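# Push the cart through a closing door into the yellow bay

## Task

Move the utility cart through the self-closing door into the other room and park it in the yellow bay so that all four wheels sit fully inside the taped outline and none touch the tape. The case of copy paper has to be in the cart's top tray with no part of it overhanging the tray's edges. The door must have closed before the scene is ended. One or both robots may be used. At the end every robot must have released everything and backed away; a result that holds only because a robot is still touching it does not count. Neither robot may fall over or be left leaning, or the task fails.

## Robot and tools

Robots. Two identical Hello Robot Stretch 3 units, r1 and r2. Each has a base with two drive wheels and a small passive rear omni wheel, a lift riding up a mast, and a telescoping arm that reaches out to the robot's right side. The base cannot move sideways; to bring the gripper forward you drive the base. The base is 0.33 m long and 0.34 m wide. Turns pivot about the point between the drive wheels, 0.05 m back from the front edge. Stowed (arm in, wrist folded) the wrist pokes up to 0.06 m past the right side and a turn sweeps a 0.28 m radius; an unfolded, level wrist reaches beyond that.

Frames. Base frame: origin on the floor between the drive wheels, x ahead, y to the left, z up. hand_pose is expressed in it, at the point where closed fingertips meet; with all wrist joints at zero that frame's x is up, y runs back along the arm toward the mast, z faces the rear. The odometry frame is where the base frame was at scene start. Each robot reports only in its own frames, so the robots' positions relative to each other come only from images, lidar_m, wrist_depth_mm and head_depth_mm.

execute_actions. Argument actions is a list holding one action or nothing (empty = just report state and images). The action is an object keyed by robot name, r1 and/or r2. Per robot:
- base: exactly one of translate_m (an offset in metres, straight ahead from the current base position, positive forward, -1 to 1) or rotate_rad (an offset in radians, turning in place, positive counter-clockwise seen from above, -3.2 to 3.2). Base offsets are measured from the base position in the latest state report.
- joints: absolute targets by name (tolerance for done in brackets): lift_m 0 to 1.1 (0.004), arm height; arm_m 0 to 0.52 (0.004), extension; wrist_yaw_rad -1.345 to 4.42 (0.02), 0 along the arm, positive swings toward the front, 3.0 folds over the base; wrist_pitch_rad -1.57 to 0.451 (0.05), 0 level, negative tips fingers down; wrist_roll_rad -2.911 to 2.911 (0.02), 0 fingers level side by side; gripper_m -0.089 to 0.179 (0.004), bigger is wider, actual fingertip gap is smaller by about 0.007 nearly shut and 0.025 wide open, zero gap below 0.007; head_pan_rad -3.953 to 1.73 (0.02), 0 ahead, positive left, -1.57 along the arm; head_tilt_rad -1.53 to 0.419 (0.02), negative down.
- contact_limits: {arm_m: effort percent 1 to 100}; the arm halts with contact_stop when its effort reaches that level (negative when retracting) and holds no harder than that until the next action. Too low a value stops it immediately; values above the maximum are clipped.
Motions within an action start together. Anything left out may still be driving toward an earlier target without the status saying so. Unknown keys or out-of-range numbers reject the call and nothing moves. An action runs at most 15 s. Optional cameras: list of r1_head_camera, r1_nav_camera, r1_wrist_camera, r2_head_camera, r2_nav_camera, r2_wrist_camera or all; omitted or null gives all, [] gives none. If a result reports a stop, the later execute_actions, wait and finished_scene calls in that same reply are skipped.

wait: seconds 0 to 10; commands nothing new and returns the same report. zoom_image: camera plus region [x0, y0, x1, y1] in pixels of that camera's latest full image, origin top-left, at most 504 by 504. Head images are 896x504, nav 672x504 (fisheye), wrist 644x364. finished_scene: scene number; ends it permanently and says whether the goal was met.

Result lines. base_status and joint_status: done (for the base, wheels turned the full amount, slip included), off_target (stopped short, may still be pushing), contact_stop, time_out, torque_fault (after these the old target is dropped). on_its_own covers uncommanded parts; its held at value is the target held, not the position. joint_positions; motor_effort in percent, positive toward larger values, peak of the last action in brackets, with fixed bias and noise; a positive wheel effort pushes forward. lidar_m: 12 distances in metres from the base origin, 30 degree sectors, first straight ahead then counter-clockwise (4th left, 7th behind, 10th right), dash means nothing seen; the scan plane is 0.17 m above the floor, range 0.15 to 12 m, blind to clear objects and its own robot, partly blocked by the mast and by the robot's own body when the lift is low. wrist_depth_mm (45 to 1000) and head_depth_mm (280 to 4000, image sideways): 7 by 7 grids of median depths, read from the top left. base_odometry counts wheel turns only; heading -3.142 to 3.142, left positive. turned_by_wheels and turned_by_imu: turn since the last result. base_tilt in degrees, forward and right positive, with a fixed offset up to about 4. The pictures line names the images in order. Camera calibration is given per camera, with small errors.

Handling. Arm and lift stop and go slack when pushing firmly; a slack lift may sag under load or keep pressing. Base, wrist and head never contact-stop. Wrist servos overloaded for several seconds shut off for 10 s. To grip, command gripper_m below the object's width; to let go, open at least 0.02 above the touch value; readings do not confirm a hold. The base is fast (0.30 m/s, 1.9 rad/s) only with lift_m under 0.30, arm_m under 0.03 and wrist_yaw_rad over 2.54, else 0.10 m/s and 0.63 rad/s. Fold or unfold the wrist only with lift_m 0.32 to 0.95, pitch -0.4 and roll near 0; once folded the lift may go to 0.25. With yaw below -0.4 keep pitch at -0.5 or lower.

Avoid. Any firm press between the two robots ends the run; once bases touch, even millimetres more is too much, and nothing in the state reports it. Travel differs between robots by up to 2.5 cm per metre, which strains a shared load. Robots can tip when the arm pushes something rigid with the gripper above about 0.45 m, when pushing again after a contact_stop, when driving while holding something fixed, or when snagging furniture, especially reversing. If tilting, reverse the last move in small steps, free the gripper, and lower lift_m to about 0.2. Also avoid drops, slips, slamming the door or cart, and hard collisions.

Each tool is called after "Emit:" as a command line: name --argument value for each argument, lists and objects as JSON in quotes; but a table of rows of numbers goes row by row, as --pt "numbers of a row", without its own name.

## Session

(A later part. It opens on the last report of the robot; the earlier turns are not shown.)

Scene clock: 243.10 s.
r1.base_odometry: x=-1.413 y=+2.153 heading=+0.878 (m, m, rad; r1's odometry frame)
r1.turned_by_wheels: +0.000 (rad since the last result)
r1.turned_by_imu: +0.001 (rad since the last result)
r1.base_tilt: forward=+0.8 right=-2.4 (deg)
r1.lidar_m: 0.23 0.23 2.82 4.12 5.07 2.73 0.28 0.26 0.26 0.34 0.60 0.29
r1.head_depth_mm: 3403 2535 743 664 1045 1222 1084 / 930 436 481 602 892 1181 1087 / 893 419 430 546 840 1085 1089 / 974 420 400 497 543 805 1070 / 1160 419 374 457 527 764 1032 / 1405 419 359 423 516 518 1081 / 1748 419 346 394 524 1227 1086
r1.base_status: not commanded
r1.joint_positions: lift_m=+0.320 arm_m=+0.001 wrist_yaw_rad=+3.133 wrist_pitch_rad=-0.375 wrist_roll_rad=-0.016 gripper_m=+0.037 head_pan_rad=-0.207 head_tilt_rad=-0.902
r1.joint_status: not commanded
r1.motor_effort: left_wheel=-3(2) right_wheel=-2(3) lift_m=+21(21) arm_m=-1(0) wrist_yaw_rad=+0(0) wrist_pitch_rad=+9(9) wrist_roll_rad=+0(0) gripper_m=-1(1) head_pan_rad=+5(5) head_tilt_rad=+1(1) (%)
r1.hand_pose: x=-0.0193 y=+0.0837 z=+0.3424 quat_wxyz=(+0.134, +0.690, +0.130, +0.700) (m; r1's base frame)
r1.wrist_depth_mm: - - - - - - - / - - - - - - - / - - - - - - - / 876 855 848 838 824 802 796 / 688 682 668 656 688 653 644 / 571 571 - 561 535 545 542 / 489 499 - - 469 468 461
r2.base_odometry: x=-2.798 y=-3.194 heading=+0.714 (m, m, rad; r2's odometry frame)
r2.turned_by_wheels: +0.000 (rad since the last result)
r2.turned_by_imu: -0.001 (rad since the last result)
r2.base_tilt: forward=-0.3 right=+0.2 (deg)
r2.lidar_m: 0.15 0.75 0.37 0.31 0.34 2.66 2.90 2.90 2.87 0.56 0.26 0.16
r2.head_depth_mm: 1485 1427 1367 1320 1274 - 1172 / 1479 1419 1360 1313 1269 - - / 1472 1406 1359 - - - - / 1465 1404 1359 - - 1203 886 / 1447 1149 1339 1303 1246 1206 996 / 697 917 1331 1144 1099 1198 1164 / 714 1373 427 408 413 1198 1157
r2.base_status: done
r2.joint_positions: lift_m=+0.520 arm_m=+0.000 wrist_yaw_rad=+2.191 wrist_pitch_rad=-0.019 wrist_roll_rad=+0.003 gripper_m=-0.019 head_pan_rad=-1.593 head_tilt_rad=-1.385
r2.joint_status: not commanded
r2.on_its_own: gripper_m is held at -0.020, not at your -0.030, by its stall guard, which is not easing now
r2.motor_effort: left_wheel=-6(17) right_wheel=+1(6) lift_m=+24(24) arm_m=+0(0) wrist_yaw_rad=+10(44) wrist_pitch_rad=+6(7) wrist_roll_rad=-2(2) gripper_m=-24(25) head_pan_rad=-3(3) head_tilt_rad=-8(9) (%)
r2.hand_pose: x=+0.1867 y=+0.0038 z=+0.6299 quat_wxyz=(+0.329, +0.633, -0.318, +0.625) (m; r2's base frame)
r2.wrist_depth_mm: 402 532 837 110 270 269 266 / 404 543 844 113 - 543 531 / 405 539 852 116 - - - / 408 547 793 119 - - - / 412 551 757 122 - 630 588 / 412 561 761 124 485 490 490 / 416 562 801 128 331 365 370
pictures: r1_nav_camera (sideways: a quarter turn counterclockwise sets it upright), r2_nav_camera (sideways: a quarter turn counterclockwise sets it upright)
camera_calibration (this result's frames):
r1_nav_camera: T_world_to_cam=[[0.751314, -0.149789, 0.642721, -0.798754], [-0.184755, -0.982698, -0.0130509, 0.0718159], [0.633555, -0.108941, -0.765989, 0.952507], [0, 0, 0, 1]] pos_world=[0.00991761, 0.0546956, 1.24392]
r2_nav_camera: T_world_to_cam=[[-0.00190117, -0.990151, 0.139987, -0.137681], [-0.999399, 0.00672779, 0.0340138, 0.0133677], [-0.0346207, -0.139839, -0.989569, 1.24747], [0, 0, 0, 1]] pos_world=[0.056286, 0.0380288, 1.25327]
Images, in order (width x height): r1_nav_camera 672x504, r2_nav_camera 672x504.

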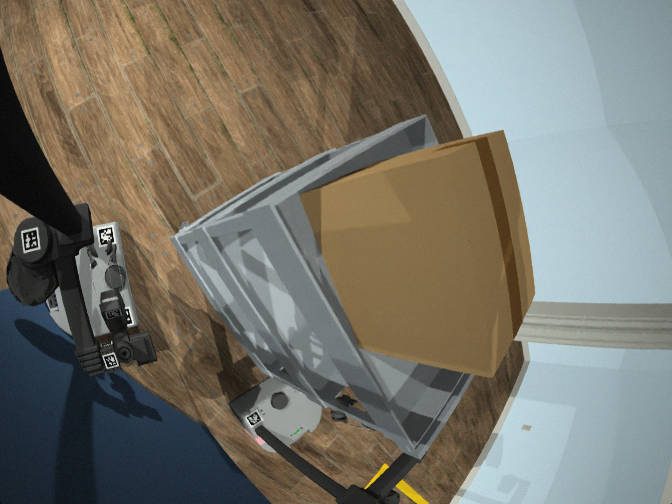

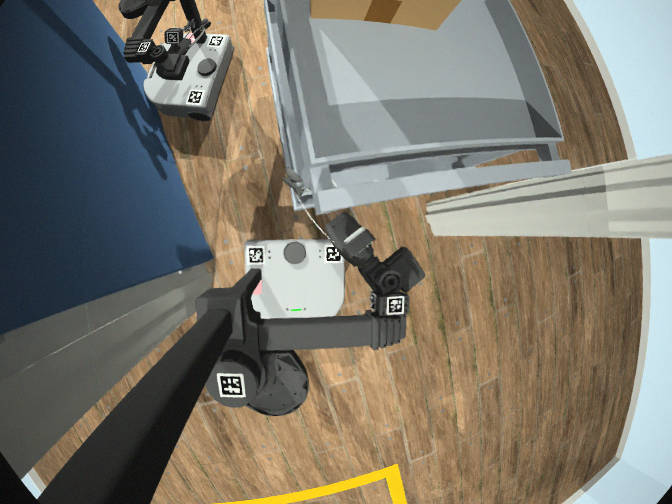

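Emit:
execute_actions --actions '[{"r2":{"base":{"rotate_rad":0.15}}}]' --cameras '[]'

Emit:
execute_actions --actions '[{"r2":{"base":{"translate_m":-0.7}}}]' --cameras '["r2_nav_camera"]'

Emit:
execute_actions --actions '[{"r2":{"base":{"rotate_rad":-0.25}}}]' --cameras '[]'

Emit:
execute_actions --actions '[{"r2":{"base":{"translate_m":-0.7},"joints":{"head_pan_rad":-3.0}},"r1":{"base":{"rotate_rad":1.0}}}]' --cameras '["r2_nav_camera"]'

Scene clock: 247.63 s.
r1.base_odometry: x=-1.413 y=+2.153 heading=+0.878 (m, m, rad; r1's odometry frame)
r1.turned_by_wheels: +0.000 (rad since the last result)
r1.turned_by_imu: +0.001 (rad since the last result)
r1.base_tilt: forward=+0.8 right=-2.4 (deg)
r1.lidar_m: 0.23 0.23 2.82 4.13 5.05 2.73 0.28 0.26 0.26 0.34 0.56 0.28
r1.head_depth_mm: 3393 2537 741 649 932 1228 1083 / 931 436 463 601 875 1157 1084 / 893 419 417 529 576 1064 1086 / 988 420 389 484 542 807 1065 / 1158 419 365 448 528 761 1037 / 1419 419 352 416 508 496 1085 / 1767 420 341 389 506 1202 1085
r1.base_status: not commanded
r1.joint_positions: lift_m=+0.320 arm_m=+0.001 wrist_yaw_rad=+3.133 wrist_pitch_rad=-0.375 wrist_roll_rad=-0.016 gripper_m=+0.037 head_pan_rad=-0.207 head_tilt_rad=-0.902
r1.joint_status: not commanded
r1.motor_effort: left_wheel=-3(2) right_wheel=-2(3) lift_m=+21(21) arm_m=-1(1) wrist_yaw_rad=+0(0) wrist_pitch_rad=+8(8) wrist_roll_rad=+0(0) gripper_m=+0(1) head_pan_rad=+5(5) head_tilt_rad=+1(1) (%)
r1.hand_pose: x=-0.0193 y=+0.0837 z=+0.3424 quat_wxyz=(+0.134, +0.690, +0.130, +0.700) (m; r1's base frame)
r1.wrist_depth_mm: - - - - - - - / - - - - - - - / - - - - - - - / 875 847 843 848 830 810 797 / 681 681 682 669 681 657 646 / 569 570 - 547 528 550 542 / 491 498 - - 465 473 461
r2.base_odometry: x=-2.798 y=-3.194 heading=+0.863 (m, m, rad; r2's odometry frame)
r2.turned_by_wheels: +0.150 (rad since the last result)
r2.turned_by_imu: +0.152 (rad since the last result)
r2.base_tilt: forward=-0.2 right=+0.2 (deg)
r2.lidar_m: 0.15 0.59 0.34 0.31 0.35 2.96 2.90 2.95 2.67 0.56 0.22 0.16
r2.head_depth_mm: 1482 1426 1368 1316 1279 - 1175 / 1468 1417 1362 1313 1270 - - / 1468 1415 1355 - - - - / 1449 1389 1340 - - 1204 923 / 720 963 1335 1297 1244 1209 908 / 718 1389 1066 1119 1108 1209 1002 / 490 480 466 454 413 1200 1125
r2.base_status: done
r2.joint_positions: lift_m=+0.520 arm_m=+0.000 wrist_yaw_rad=+2.167 wrist_pitch_rad=-0.019 wrist_roll_rad=+0.003 gripper_m=-0.019 head_pan_rad=-1.594 head_tilt_rad=-1.385
r2.joint_status: not commanded
r2.on_its_own: gripper_m is held at -0.020, not at your -0.030, by its stall guard, which is not easing now; wrist_yaw_rad is at rest, and its effort (+37) is outside its rest range (-12 to +12)
r2.motor_effort: left_wheel=-9(15) right_wheel=+6(13) lift_m=+25(25) arm_m=+0(0) wrist_yaw_rad=+37(38) wrist_pitch_rad=+6(6) wrist_roll_rad=-2(2) gripper_m=-24(25) head_pan_rad=-3(3) head_tilt_rad=-8(8) (%)
r2.hand_pose: x=+0.1902 y=-0.0013 z=+0.6299 quat_wxyz=(+0.337, +0.629, -0.325, +0.621) (m; r2's base frame)
r2.wrist_depth_mm: 365 461 663 109 813 268 266 / 363 465 676 112 - 548 - / 365 470 679 115 - - - / 368 479 689 118 - - - / 372 483 706 121 - 609 568 / 377 488 649 123 414 488 489 / 379 492 716 126 333 368 369
pictures: none
No camera images: the call's "cameras" was empty. Leave "cameras" out to get every camera's image.

Scene clock: 255.67 s.
r1.base_odometry: x=-1.413 y=+2.153 heading=+0.878 (m, m, rad; r1's odometry frame)
r1.turned_by_wheels: +0.000 (rad since the last result)
r1.turned_by_imu: +0.001 (rad since the last result)
r1.base_tilt: forward=+0.9 right=-2.6 (deg)
r1.lidar_m: 1.12 2.65 2.83 4.14 5.05 2.74 0.28 0.26 0.26 0.34 0.64 0.64
r1.head_depth_mm: 3390 2536 1984 1574 1193 1206 1084 / 932 2357 2002 1653 1407 1226 1085 / 899 1038 1238 1540 1411 1226 1086 / 1023 1189 1429 1617 1407 1226 1088 / 1191 1425 1751 1655 1413 1221 1080 / 1418 1755 1943 1659 1408 1228 1085 / 1758 2293 2009 1650 1412 1226 1083
r1.base_status: not commanded
r1.joint_positions: lift_m=+0.320 arm_m=+0.001 wrist_yaw_rad=+3.133 wrist_pitch_rad=-0.375 wrist_roll_rad=-0.016 gripper_m=+0.037 head_pan_rad=-0.207 head_tilt_rad=-0.902
r1.joint_status: not commanded
r1.motor_effort: left_wheel=-2(2) right_wheel=-3(2) lift_m=+22(22) arm_m=-1(1) wrist_yaw_rad=+0(1) wrist_pitch_rad=+8(9) wrist_roll_rad=+0(0) gripper_m=-1(1) head_pan_rad=+5(6) head_tilt_rad=+1(1) (%)
r1.hand_pose: x=-0.0193 y=+0.0837 z=+0.3424 quat_wxyz=(+0.134, +0.690, +0.130, +0.700) (m; r1's base frame)
r1.wrist_depth_mm: - - - - - - - / - - - - - - - / - - - - - - - / 873 880 854 829 813 806 819 / 689 673 677 666 685 645 648 / 567 564 - 557 528 544 545 / 488 496 - - 466 471 471
r2.base_odometry: x=-3.253 y=-3.726 heading=+0.863 (m, m, rad; r2's odometry frame)
r2.turned_by_wheels: +0.000 (rad since the last result)
r2.turned_by_imu: -0.003 (rad since the last result)
r2.base_tilt: forward=-0.4 right=+0.2 (deg)
r2.lidar_m: 0.15 0.32 0.81 1.79 2.24 2.35 2.20 2.23 2.76 2.57 0.49 0.17
r2.head_depth_mm: 1488 1426 1367 1317 1274 - 1171 / 1473 1415 1362 1314 1265 - - / 1467 1410 1360 - - - - / 1460 1403 1355 - - 1202 1171 / 1456 1403 1351 1306 1246 1206 1171 / 1454 1391 1344 1292 1107 1205 1164 / 1445 1393 1335 1124 422 1194 1164
r2.base_status: done
r2.joint_positions: lift_m=+0.520 arm_m=+0.000 wrist_yaw_rad=+2.145 wrist_pitch_rad=-0.018 wrist_roll_rad=+0.003 gripper_m=-0.019 head_pan_rad=-1.594 head_tilt_rad=-1.385
r2.joint_status: not commanded
r2.on_its_own: wrist_yaw_rad is held at +2.149, not at your +2.200, by its stall guard, which is not easing now; gripper_m is held at -0.020, not at your -0.030, by its stall guard, which is not easing now
r2.motor_effort: left_wheel=-5(18) right_wheel=+2(12) lift_m=+24(25) arm_m=+1(1) wrist_yaw_rad=+4(40) wrist_pitch_rad=+6(6) wrist_roll_rad=-2(2) gripper_m=-22(26) head_pan_rad=-2(3) head_tilt_rad=-8(8) (%)
r2.hand_pose: x=+0.1934 y=-0.0060 z=+0.6300 quat_wxyz=(+0.343, +0.625, -0.332, +0.617) (m; r2's base frame)
r2.wrist_depth_mm: 963 794 686 110 272 267 266 / - 841 695 112 555 548 538 / - 851 724 115 - - - / - 865 739 118 - - - / - 897 757 121 712 689 598 / - 937 818 123 482 489 488 / - 964 809 128 350 366 371
pictures: r2_nav_camera (sideways: a quarter turn counterclockwise sets it upright)
camera_calibration (this result's frames):
r2_nav_camera: T_world_to_cam=[[-0.00229045, -0.990151, 0.139987, -0.137679], [-0.999396, 0.0071207, 0.0340138, 0.0133677], [-0.0346756, -0.139825, -0.989569, 1.24747], [0, 0, 0, 1]] pos_world=[0.056301, 0.0380091, 1.25327]
Images, in order (width x height): r2_nav_camera 672x504.

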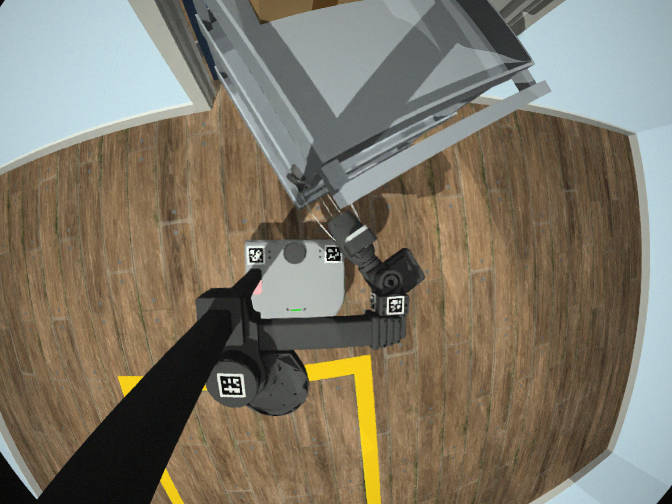

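Scene clock: 257.00 s.
r1.base_odometry: x=-1.413 y=+2.153 heading=+0.878 (m, m, rad; r1's odometry frame)
r1.turned_by_wheels: +0.000 (rad since the last result)
r1.turned_by_imu: +0.000 (rad since the last result)
r1.base_tilt: forward=+0.9 right=-2.5 (deg)
r1.lidar_m: 1.12 2.65 2.82 4.12 5.08 2.73 0.28 0.26 0.26 0.34 0.65 0.65
r1.head_depth_mm: 3369 2532 1991 1375 1193 1227 1083 / 927 2350 2002 1653 1405 1219 1087 / 896 1034 1245 1540 1405 1228 1082 / 1022 1193 1426 1601 1410 1225 1087 / 1189 1420 1749 1653 1407 1230 1086 / 1422 1763 1952 1659 1409 1223 1082 / 1748 2278 2009 1662 1410 1231 1086
r1.base_status: not commanded
r1.joint_positions: lift_m=+0.320 arm_m=+0.001 wrist_yaw_rad=+3.133 wrist_pitch_rad=-0.375 wrist_roll_rad=-0.016 gripper_m=+0.037 head_pan_rad=-0.207 head_tilt_rad=-0.902
r1.joint_status: not commanded
r1.motor_effort: left_wheel=-3(2) right_wheel=-4(2) lift_m=+22(21) arm_m=-1(1) wrist_yaw_rad=+0(1) wrist_pitch_rad=+8(9) wrist_roll_rad=+0(0) gripper_m=-1(1) head_pan_rad=+5(5) head_tilt_rad=+1(1) (%)
r1.hand_pose: x=-0.0193 y=+0.0837 z=+0.3424 quat_wxyz=(+0.134, +0.690, +0.130, +0.700) (m; r1's base frame)
r1.wrist_depth_mm: - - - - - - - / - - - - - - - / - - - - - - - / 871 865 845 836 827 813 793 / 683 687 682 678 679 652 650 / 576 565 - 563 531 544 535 / 490 502 - - 473 470 462
r2.base_odometry: x=-3.253 y=-3.726 heading=+0.613 (m, m, rad; r2's odometry frame)
r2.turned_by_wheels: -0.250 (rad since the last result)
r2.turned_by_imu: -0.252 (rad since the last result)
r2.base_tilt: forward=-0.4 right=+0.3 (deg)
r2.lidar_m: 0.15 0.21 0.68 1.10 2.21 2.43 2.21 2.20 2.43 2.58 1.50 0.18
r2.head_depth_mm: 1484 1424 1368 1317 1279 - 1170 / 1478 1415 1359 1306 1267 - - / 1466 1414 1358 - - - - / 1469 1410 1361 - - 1206 1172 / 1456 1402 1349 1302 1251 1208 1169 / 1455 1397 1337 1291 1084 1199 1164 / 1448 1391 1333 1294 421 1063 1160
r2.base_status: done
r2.joint_positions: lift_m=+0.520 arm_m=+0.000 wrist_yaw_rad=+2.172 wrist_pitch_rad=-0.018 wrist_roll_rad=+0.003 gripper_m=-0.019 head_pan_rad=-1.594 head_tilt_rad=-1.385
r2.joint_status: not commanded
r2.on_its_own: wrist_yaw_rad is held at +2.149, not at your +2.200, by its stall guard, which is not easing now; gripper_m is held at -0.020, not at your -0.030, by its stall guard, which is not easing now; wrist_yaw_rad is at rest, and its effort (-27) is outside its rest range (-12 to +12)
r2.motor_effort: left_wheel=+8(16) right_wheel=-9(16) lift_m=+25(25) arm_m=+1(0) wrist_yaw_rad=-27(39) wrist_pitch_rad=+6(6) wrist_roll_rad=-2(2) gripper_m=-23(23) head_pan_rad=-3(3) head_tilt_rad=-8(8) (%)
r2.hand_pose: x=+0.1895 y=-0.0002 z=+0.6300 quat_wxyz=(+0.335, +0.630, -0.324, +0.622) (m; r2's base frame)
r2.wrist_depth_mm: 696 656 612 108 271 268 265 / 721 672 640 110 560 550 - / 738 688 690 113 - - - / 765 713 689 116 - - - / 785 735 688 119 716 600 - / 827 760 704 122 500 484 433 / 859 781 707 126 351 367 372
pictures: none
No camera images: the call's "cameras" was empty. Leave "cameras" out to get every camera's image.

Scene clock: 265.20 s.
r1.base_odometry: x=-1.412 y=+2.152 heading=+1.878 (m, m, rad; r1's odometry frame)
r1.turned_by_wheels: +1.000 (rad since the last result)
r1.turned_by_imu: +0.918 (rad since the last result)
r1.base_tilt: forward=+0.8 right=-2.6 (deg)
r1.lidar_m: 2.70 3.60 5.02 3.10 0.30 0.27 0.27 0.32 0.60 1.04 1.02 2.46
r1.head_depth_mm: 2169 2400 2003 1649 1407 1224 1081 / 2233 2459 2011 1660 1409 1231 1085 / 2295 2482 2012 1649 1406 1231 1079 / 2361 2552 2007 1662 1406 1227 1086 / 2440 2549 2003 1655 1410 1230 1084 / 2512 2566 2004 1662 1406 1229 1086 / 2608 2543 2027 1653 1407 1227 1088
r1.base_status: done
r1.joint_positions: lift_m=+0.320 arm_m=+0.001 wrist_yaw_rad=+3.133 wrist_pitch_rad=-0.375 wrist_roll_rad=-0.016 gripper_m=+0.037 head_pan_rad=-0.204 head_tilt_rad=-0.900
r1.joint_status: not commanded
r1.motor_effort: left_wheel=-5(77) right_wheel=-3(37) lift_m=+22(22) arm_m=-1(1) wrist_yaw_rad=+0(0) wrist_pitch_rad=+9(9) wrist_roll_rad=+0(0) gripper_m=+0(0) head_pan_rad=+3(5) head_tilt_rad=+0(1) (%)
r1.hand_pose: x=-0.0193 y=+0.0837 z=+0.3424 quat_wxyz=(+0.134, +0.690, +0.130, +0.700) (m; r1's base frame)
r1.wrist_depth_mm: 235 289 - - - - - / 240 308 - - - - - / 247 315 - - - - - / 249 323 789 843 819 817 811 / 255 333 437 670 677 648 642 / 262 342 - 558 535 548 546 / 266 331 - - 470 469 465
r2.base_odometry: x=-3.825 y=-4.129 heading=+0.614 (m, m, rad; r2's odometry frame)
r2.turned_by_wheels: +0.000 (rad since the last result)
r2.turned_by_imu: -0.002 (rad since the last result)
r2.base_tilt: forward=-0.3 right=+0.1 (deg)
r2.lidar_m: 0.16 0.62 1.43 1.98 1.97 1.88 1.54 1.54 1.70 2.68 0.37 0.17
r2.head_depth_mm: 1486 1427 1371 1328 1264 1222 1184 / 1482 1415 1372 - 1251 1226 1183 / 1462 1408 1370 - 1250 1221 1171 / 1465 1412 1362 - - 1211 1172 / 1456 1408 1345 1318 1232 1056 706 / 1458 1393 1340 1302 - 1049 387 / 1440 1391 1330 1293 1228 1199 395
r2.base_status: done
r2.joint_positions: lift_m=+0.520 arm_m=+0.000 wrist_yaw_rad=+2.053 wrist_pitch_rad=-0.019 wrist_roll_rad=+0.003 gripper_m=-0.019 head_pan_rad=-2.993 head_tilt_rad=-1.385
r2.joint_status: all done
r2.on_its_own: wrist_yaw_rad is held at +2.059, not at your +2.200, by its stall guard, which is not easing now; gripper_m is held at -0.020, not at your -0.030, by its stall guard, which is not easing now
r2.motor_effort: left_wheel=+3(12) right_wheel=-5(23) lift_m=+24(24) arm_m=+1(1) wrist_yaw_rad=+7(36) wrist_pitch_rad=+6(6) wrist_roll_rad=-2(2) gripper_m=-22(25) head_pan_rad=-3(40) head_tilt_rad=-8(8) (%)
r2.hand_pose: x=+0.2053 y=-0.0264 z=+0.6299 quat_wxyz=(+0.372, +0.609, -0.361, +0.601) (m; r2's base frame)
r2.wrist_depth_mm: - - - 109 269 269 267 / - - - 112 559 547 542 / - - - 115 - - - / - - - 118 - - - / - - - 121 713 709 607 / - - - 123 486 489 487 / - - - 127 348 366 370
pictures: r2_nav_camera (sideways: a quarter turn counterclockwise sets it upright)
camera_calibration (this result's frames):
r2_nav_camera: T_world_to_cam=[[-0.976012, -0.166749, 0.139984, -0.131735], [-0.163568, 0.985945, 0.0340138, 0.00826919], [-0.143689, 0.0103009, -0.989569, 1.24813], [0, 0, 0, 1]] pos_world=[0.0521202, -0.0429766, 1.25327]
Images, in order (width x height): r2_nav_camera 672x504.

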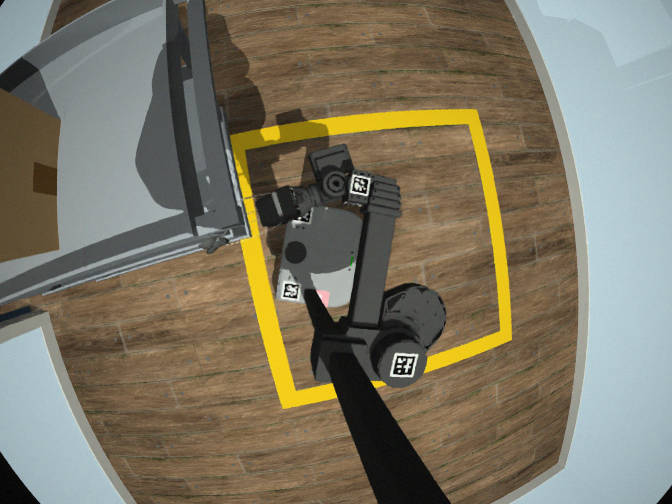

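Emit:
execute_actions --actions '[{"r2":{"base":{"translate_m":-0.85},"joints":{"head_pan_rad":-0.2}},"r1":{"base":{"translate_m":1.0}}}]' --cameras '[]'

Emit:
execute_actions --actions '[{"r2":{"joints":{"gripper_m":0.12,"wrist_yaw_rad":1.95}}}]' --cameras '[]'

Emit:
execute_actions --actions '[{"r2":{"base":{"translate_m":-0.38},"joints":{"head_tilt_rad":-0.9}}}]' --cameras '["r2_nav_camera","r2_wrist_camera"]'

Scene clock: 278.87 s.
r1.base_odometry: x=-1.714 y=+3.105 heading=+1.878 (m, m, rad; r1's odometry frame)
r1.turned_by_wheels: +0.000 (rad since the last result)
r1.turned_by_imu: +0.005 (rad since the last result)
r1.base_tilt: forward=+0.8 right=-2.5 (deg)
r1.lidar_m: 1.81 2.42 4.56 4.36 3.11 2.97 1.75 1.24 1.18 1.22 1.63 1.76
r1.head_depth_mm: 1448 1663 1892 1654 1411 1224 1082 / 1482 1712 1917 1653 1408 1228 1084 / 1526 1770 1948 1657 1413 1226 1087 / 1575 1829 2006 1653 1413 1226 1086 / 1635 1909 2025 1663 1414 1228 1082 / 1676 1972 2017 1663 1414 1226 1082 / 1724 2062 2011 1658 1408 1225 1090
r1.base_status: done
r1.joint_positions: lift_m=+0.320 arm_m=+0.001 wrist_yaw_rad=+3.133 wrist_pitch_rad=-0.375 wrist_roll_rad=-0.016 gripper_m=+0.037 head_pan_rad=-0.204 head_tilt_rad=-0.900
r1.joint_status: not commanded
r1.motor_effort: left_wheel=-2(4) right_wheel=+3(5) lift_m=+21(22) arm_m=+0(1) wrist_yaw_rad=+0(1) wrist_pitch_rad=+9(9) wrist_roll_rad=+0(0) gripper_m=-1(1) head_pan_rad=+3(3) head_tilt_rad=+0(0) (%)
r1.hand_pose: x=-0.0193 y=+0.0837 z=+0.3424 quat_wxyz=(+0.134, +0.690, +0.130, +0.700) (m; r1's base frame)
r1.wrist_depth_mm: - - - - - - - / - - - - - - - / - - - - - - - / 871 856 851 851 839 791 788 / 696 685 688 666 680 645 641 / 569 563 - 558 535 546 539 / 484 497 - - 468 474 466
r2.base_odometry: x=-4.520 y=-4.619 heading=+0.614 (m, m, rad; r2's odometry frame)
r2.turned_by_wheels: +0.000 (rad since the last result)
r2.turned_by_imu: -0.002 (rad since the last result)
r2.base_tilt: forward=-0.3 right=+0.2 (deg)
r2.lidar_m: 0.21 2.09 2.05 1.68 1.67 0.91 0.74 0.74 0.82 1.28 0.30 0.19
r2.head_depth_mm: 547 526 863 1315 1285 1220 1185 / 546 523 451 1311 1274 - 1186 / 544 521 466 1131 - - 1174 / 540 519 503 1148 1271 - - / 535 524 1107 1294 1265 - - / 544 1179 1335 1292 1249 - - / 1437 1386 1331 1283 1238 1217 -
r2.base_status: done
r2.joint_positions: lift_m=+0.520 arm_m=+0.000 wrist_yaw_rad=+1.873 wrist_pitch_rad=-0.019 wrist_roll_rad=+0.003 gripper_m=-0.019 head_pan_rad=-0.207 head_tilt_rad=-1.385
r2.joint_status: all done
r2.on_its_own: wrist_yaw_rad is held at +1.869, not at your +2.200, by its stall guard, which is not easing now; gripper_m is held at -0.020, not at your -0.030, by its stall guard, which is not easing now
r2.motor_effort: left_wheel=+3(5) right_wheel=-4(16) lift_m=+24(25) arm_m=+0(1) wrist_yaw_rad=-4(36) wrist_pitch_rad=+7(7) wrist_roll_rad=-2(2) gripper_m=-21(23) head_pan_rad=+2(38) head_tilt_rad=-8(8) (%)
r2.hand_pose: x=+0.2228 y=-0.0687 z=+0.6299 quat_wxyz=(+0.424, +0.574, -0.414, +0.565) (m; r2's base frame)
r2.wrist_depth_mm: - - - 109 271 268 266 / - - - 112 560 549 540 / - - - 115 - - - / - - - 118 - - - / - - - 120 714 690 614 / - - - 123 485 485 487 / - - - 127 348 368 370
pictures: none
No camera images: the call's "cameras" was empty. Leave "cameras" out to get every camera's image.

Scene clock: 280.77 s.
r1.base_odometry: x=-1.714 y=+3.105 heading=+1.878 (m, m, rad; r1's odometry frame)
r1.turned_by_wheels: +0.000 (rad since the last result)
r1.turned_by_imu: +0.000 (rad since the last result)
r1.base_tilt: forward=+0.9 right=-2.4 (deg)
r1.lidar_m: 1.81 2.41 4.56 4.38 3.09 2.97 1.75 1.24 1.18 1.22 1.63 1.76
r1.head_depth_mm: 1449 1654 1898 1646 1404 1227 1085 / 1491 1714 1923 1656 1413 1226 1085 / 1530 1776 1962 1647 1407 1224 1086 / 1576 1830 2022 1655 1403 1225 1087 / 1633 1894 2019 1649 1408 1226 1085 / 1671 1966 2029 1658 1414 1231 1085 / 1735 2042 2010 1658 1411 1231 1083
r1.base_status: not commanded
r1.joint_positions: lift_m=+0.320 arm_m=+0.001 wrist_yaw_rad=+3.133 wrist_pitch_rad=-0.375 wrist_roll_rad=-0.016 gripper_m=+0.037 head_pan_rad=-0.204 head_tilt_rad=-0.900
r1.joint_status: not commanded
r1.motor_effort: left_wheel=-2(2) right_wheel=+1(3) lift_m=+21(21) arm_m=-1(1) wrist_yaw_rad=+0(1) wrist_pitch_rad=+9(9) wrist_roll_rad=+0(1) gripper_m=-1(0) head_pan_rad=+3(3) head_tilt_rad=+0(1) (%)
r1.hand_pose: x=-0.0193 y=+0.0837 z=+0.3424 quat_wxyz=(+0.134, +0.690, +0.130, +0.700) (m; r1's base frame)
r1.wrist_depth_mm: - - - - - - - / - - - - - - - / - - - - - - - / 866 853 856 849 820 802 811 / 692 679 667 670 665 660 644 / 576 571 - 556 525 547 535 / 489 497 - - 462 470 461
r2.base_odometry: x=-4.520 y=-4.619 heading=+0.614 (m, m, rad; r2's odometry frame)
r2.turned_by_wheels: +0.000 (rad since the last result)
r2.turned_by_imu: +0.000 (rad since the last result)
r2.base_tilt: forward=-0.3 right=+0.0 (deg)
r2.lidar_m: 0.20 2.08 2.05 1.68 1.67 0.91 0.74 0.74 0.82 1.28 0.30 0.18
r2.head_depth_mm: 548 525 857 1319 1281 1221 1189 / 546 523 461 1305 1275 - 1183 / 543 521 470 1163 - - 1178 / 539 520 503 1069 1269 - - / 534 521 854 1290 1267 - - / 540 1208 1348 1286 1247 - - / 1430 1386 1341 1289 1242 1211 -
r2.base_status: not commanded
r2.joint_positions: lift_m=+0.520 arm_m=+0.000 wrist_yaw_rad=+1.948 wrist_pitch_rad=-0.019 wrist_roll_rad=+0.003 gripper_m=+0.120 head_pan_rad=-0.207 head_tilt_rad=-1.385
r2.joint_status: all done
r2.motor_effort: left_wheel=+2(4) right_wheel=-3(4) lift_m=+24(25) arm_m=+1(0) wrist_yaw_rad=+3(46) wrist_pitch_rad=+6(6) wrist_roll_rad=-2(2) gripper_m=+0(91) head_pan_rad=+2(3) head_tilt_rad=-8(8) (%)
r2.hand_pose: x=+0.2164 y=-0.0508 z=+0.6299 quat_wxyz=(+0.403, +0.589, -0.392, +0.580) (m; r2's base frame)
r2.wrist_depth_mm: - - - 113 271 269 266 / - - - 115 553 550 542 / - - - 118 - - - / - - - 121 - - - / - - - 124 704 682 628 / - - - 128 480 521 490 / - - - 131 367 - 371
pictures: none
No camera images: the call's "cameras" was empty. Leave "cameras" out to get every camera's image.

Scene clock: 285.57 s.
r1.base_odometry: x=-1.714 y=+3.105 heading=+1.878 (m, m, rad; r1's odometry frame)
r1.turned_by_wheels: +0.000 (rad since the last result)
r1.turned_by_imu: +0.001 (rad since the last result)
r1.base_tilt: forward=+0.8 right=-2.4 (deg)
r1.lidar_m: 1.80 2.42 4.55 4.38 3.12 2.97 1.74 1.24 1.17 1.22 1.62 1.76
r1.head_depth_mm: 1449 1667 1896 1664 1409 1227 1083 / 1480 1715 1917 1659 1400 1230 1085 / 1527 1765 1961 1657 1407 1228 1086 / 1572 1842 1997 1659 1409 1231 1090 / 1623 1894 2018 1662 1414 1228 1084 / 1675 1972 2005 1668 1410 1229 1086 / 1734 2060 2017 1669 1409 1229 1089
r1.base_status: not commanded
r1.joint_positions: lift_m=+0.320 arm_m=+0.001 wrist_yaw_rad=+3.133 wrist_pitch_rad=-0.375 wrist_roll_rad=-0.016 gripper_m=+0.037 head_pan_rad=-0.204 head_tilt_rad=-0.900
r1.joint_status: not commanded
r1.motor_effort: left_wheel=-2(2) right_wheel=+3(2) lift_m=+22(22) arm_m=-1(1) wrist_yaw_rad=-1(0) wrist_pitch_rad=+9(8) wrist_roll_rad=+0(0) gripper_m=-2(1) head_pan_rad=+3(3) head_tilt_rad=+1(1) (%)
r1.hand_pose: x=-0.0193 y=+0.0837 z=+0.3424 quat_wxyz=(+0.134, +0.690, +0.130, +0.700) (m; r1's base frame)
r1.wrist_depth_mm: - - - - - - - / - - - - - - - / - - - - - - - / 867 857 849 839 823 806 789 / 688 686 661 673 676 651 648 / 567 566 - 556 541 542 543 / 486 495 - - 468 462 461
r2.base_odometry: x=-4.831 y=-4.838 heading=+0.614 (m, m, rad; r2's odometry frame)
r2.turned_by_wheels: +0.000 (rad since the last result)
r2.turned_by_imu: -0.001 (rad since the last result)
r2.base_tilt: forward=-0.4 right=+0.3 (deg)
r2.lidar_m: 0.56 2.45 1.88 1.54 0.92 0.47 0.38 0.38 0.42 0.66 3.24 0.60
r2.head_depth_mm: 3164 850 1833 1680 1442 1277 1145 / 3049 914 1151 1209 1416 1270 1139 / 1072 911 1151 1095 1384 1266 1152 / 787 874 705 1062 1340 1262 1129 / 759 847 674 986 1338 1261 1112 / 759 842 1216 1544 1422 1261 1121 / 1054 2159 1939 1641 1420 1250 1121
r2.base_status: done
r2.joint_positions: lift_m=+0.520 arm_m=+0.000 wrist_yaw_rad=+1.948 wrist_pitch_rad=-0.019 wrist_roll_rad=+0.003 gripper_m=+0.120 head_pan_rad=-0.207 head_tilt_rad=-0.902
r2.joint_status: all done
r2.motor_effort: left_wheel=+5(8) right_wheel=-3(9) lift_m=+24(25) arm_m=+1(0) wrist_yaw_rad=+3(3) wrist_pitch_rad=+6(6) wrist_roll_rad=-2(2) gripper_m=+1(0) head_pan_rad=+3(3) head_tilt_rad=+1(29) (%)
r2.hand_pose: x=+0.2164 y=-0.0507 z=+0.6299 quat_wxyz=(+0.403, +0.589, -0.392, +0.580) (m; r2's base frame)
r2.wrist_depth_mm: - - - - 484 434 416 / - - - - 699 548 542 / - - - - - - - / - - - - - - - / - - - - 611 724 677 / - - - - - 474 463 / - - - - 855 - -
pictures: r2_nav_camera (sideways: a quarter turn counterclockwise sets it upright), r2_wrist_camera
camera_calibration (this result's frames):
r2_nav_camera: T_world_to_cam=[[0.799043, -0.14664, 0.583119, -0.719706], [-0.206796, -0.977665, 0.037512, 0.00395567], [0.564594, -0.15056, -0.811521, 1.01259], [0, 0, 0, 1]] pos_world=[0.00419284, 0.0507852, 1.24126]
r2_wrist_camera: T_world_to_cam=[[0.360198, -0.932706, 0.0178068, -0.136508], [-0.121964, -0.0660078, -0.990337, 0.695621], [0.924869, 0.354546, -0.137532, 0.069566], [0, 0, 0, 1]] pos_world=[0.069671, -0.10607, 0.700897]
Images, in order (width x height): r2_nav_camera 672x504, r2_wrist_camera 644x364.

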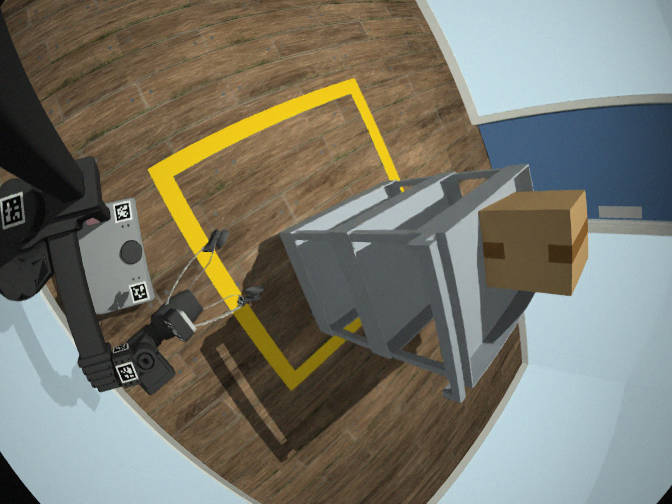

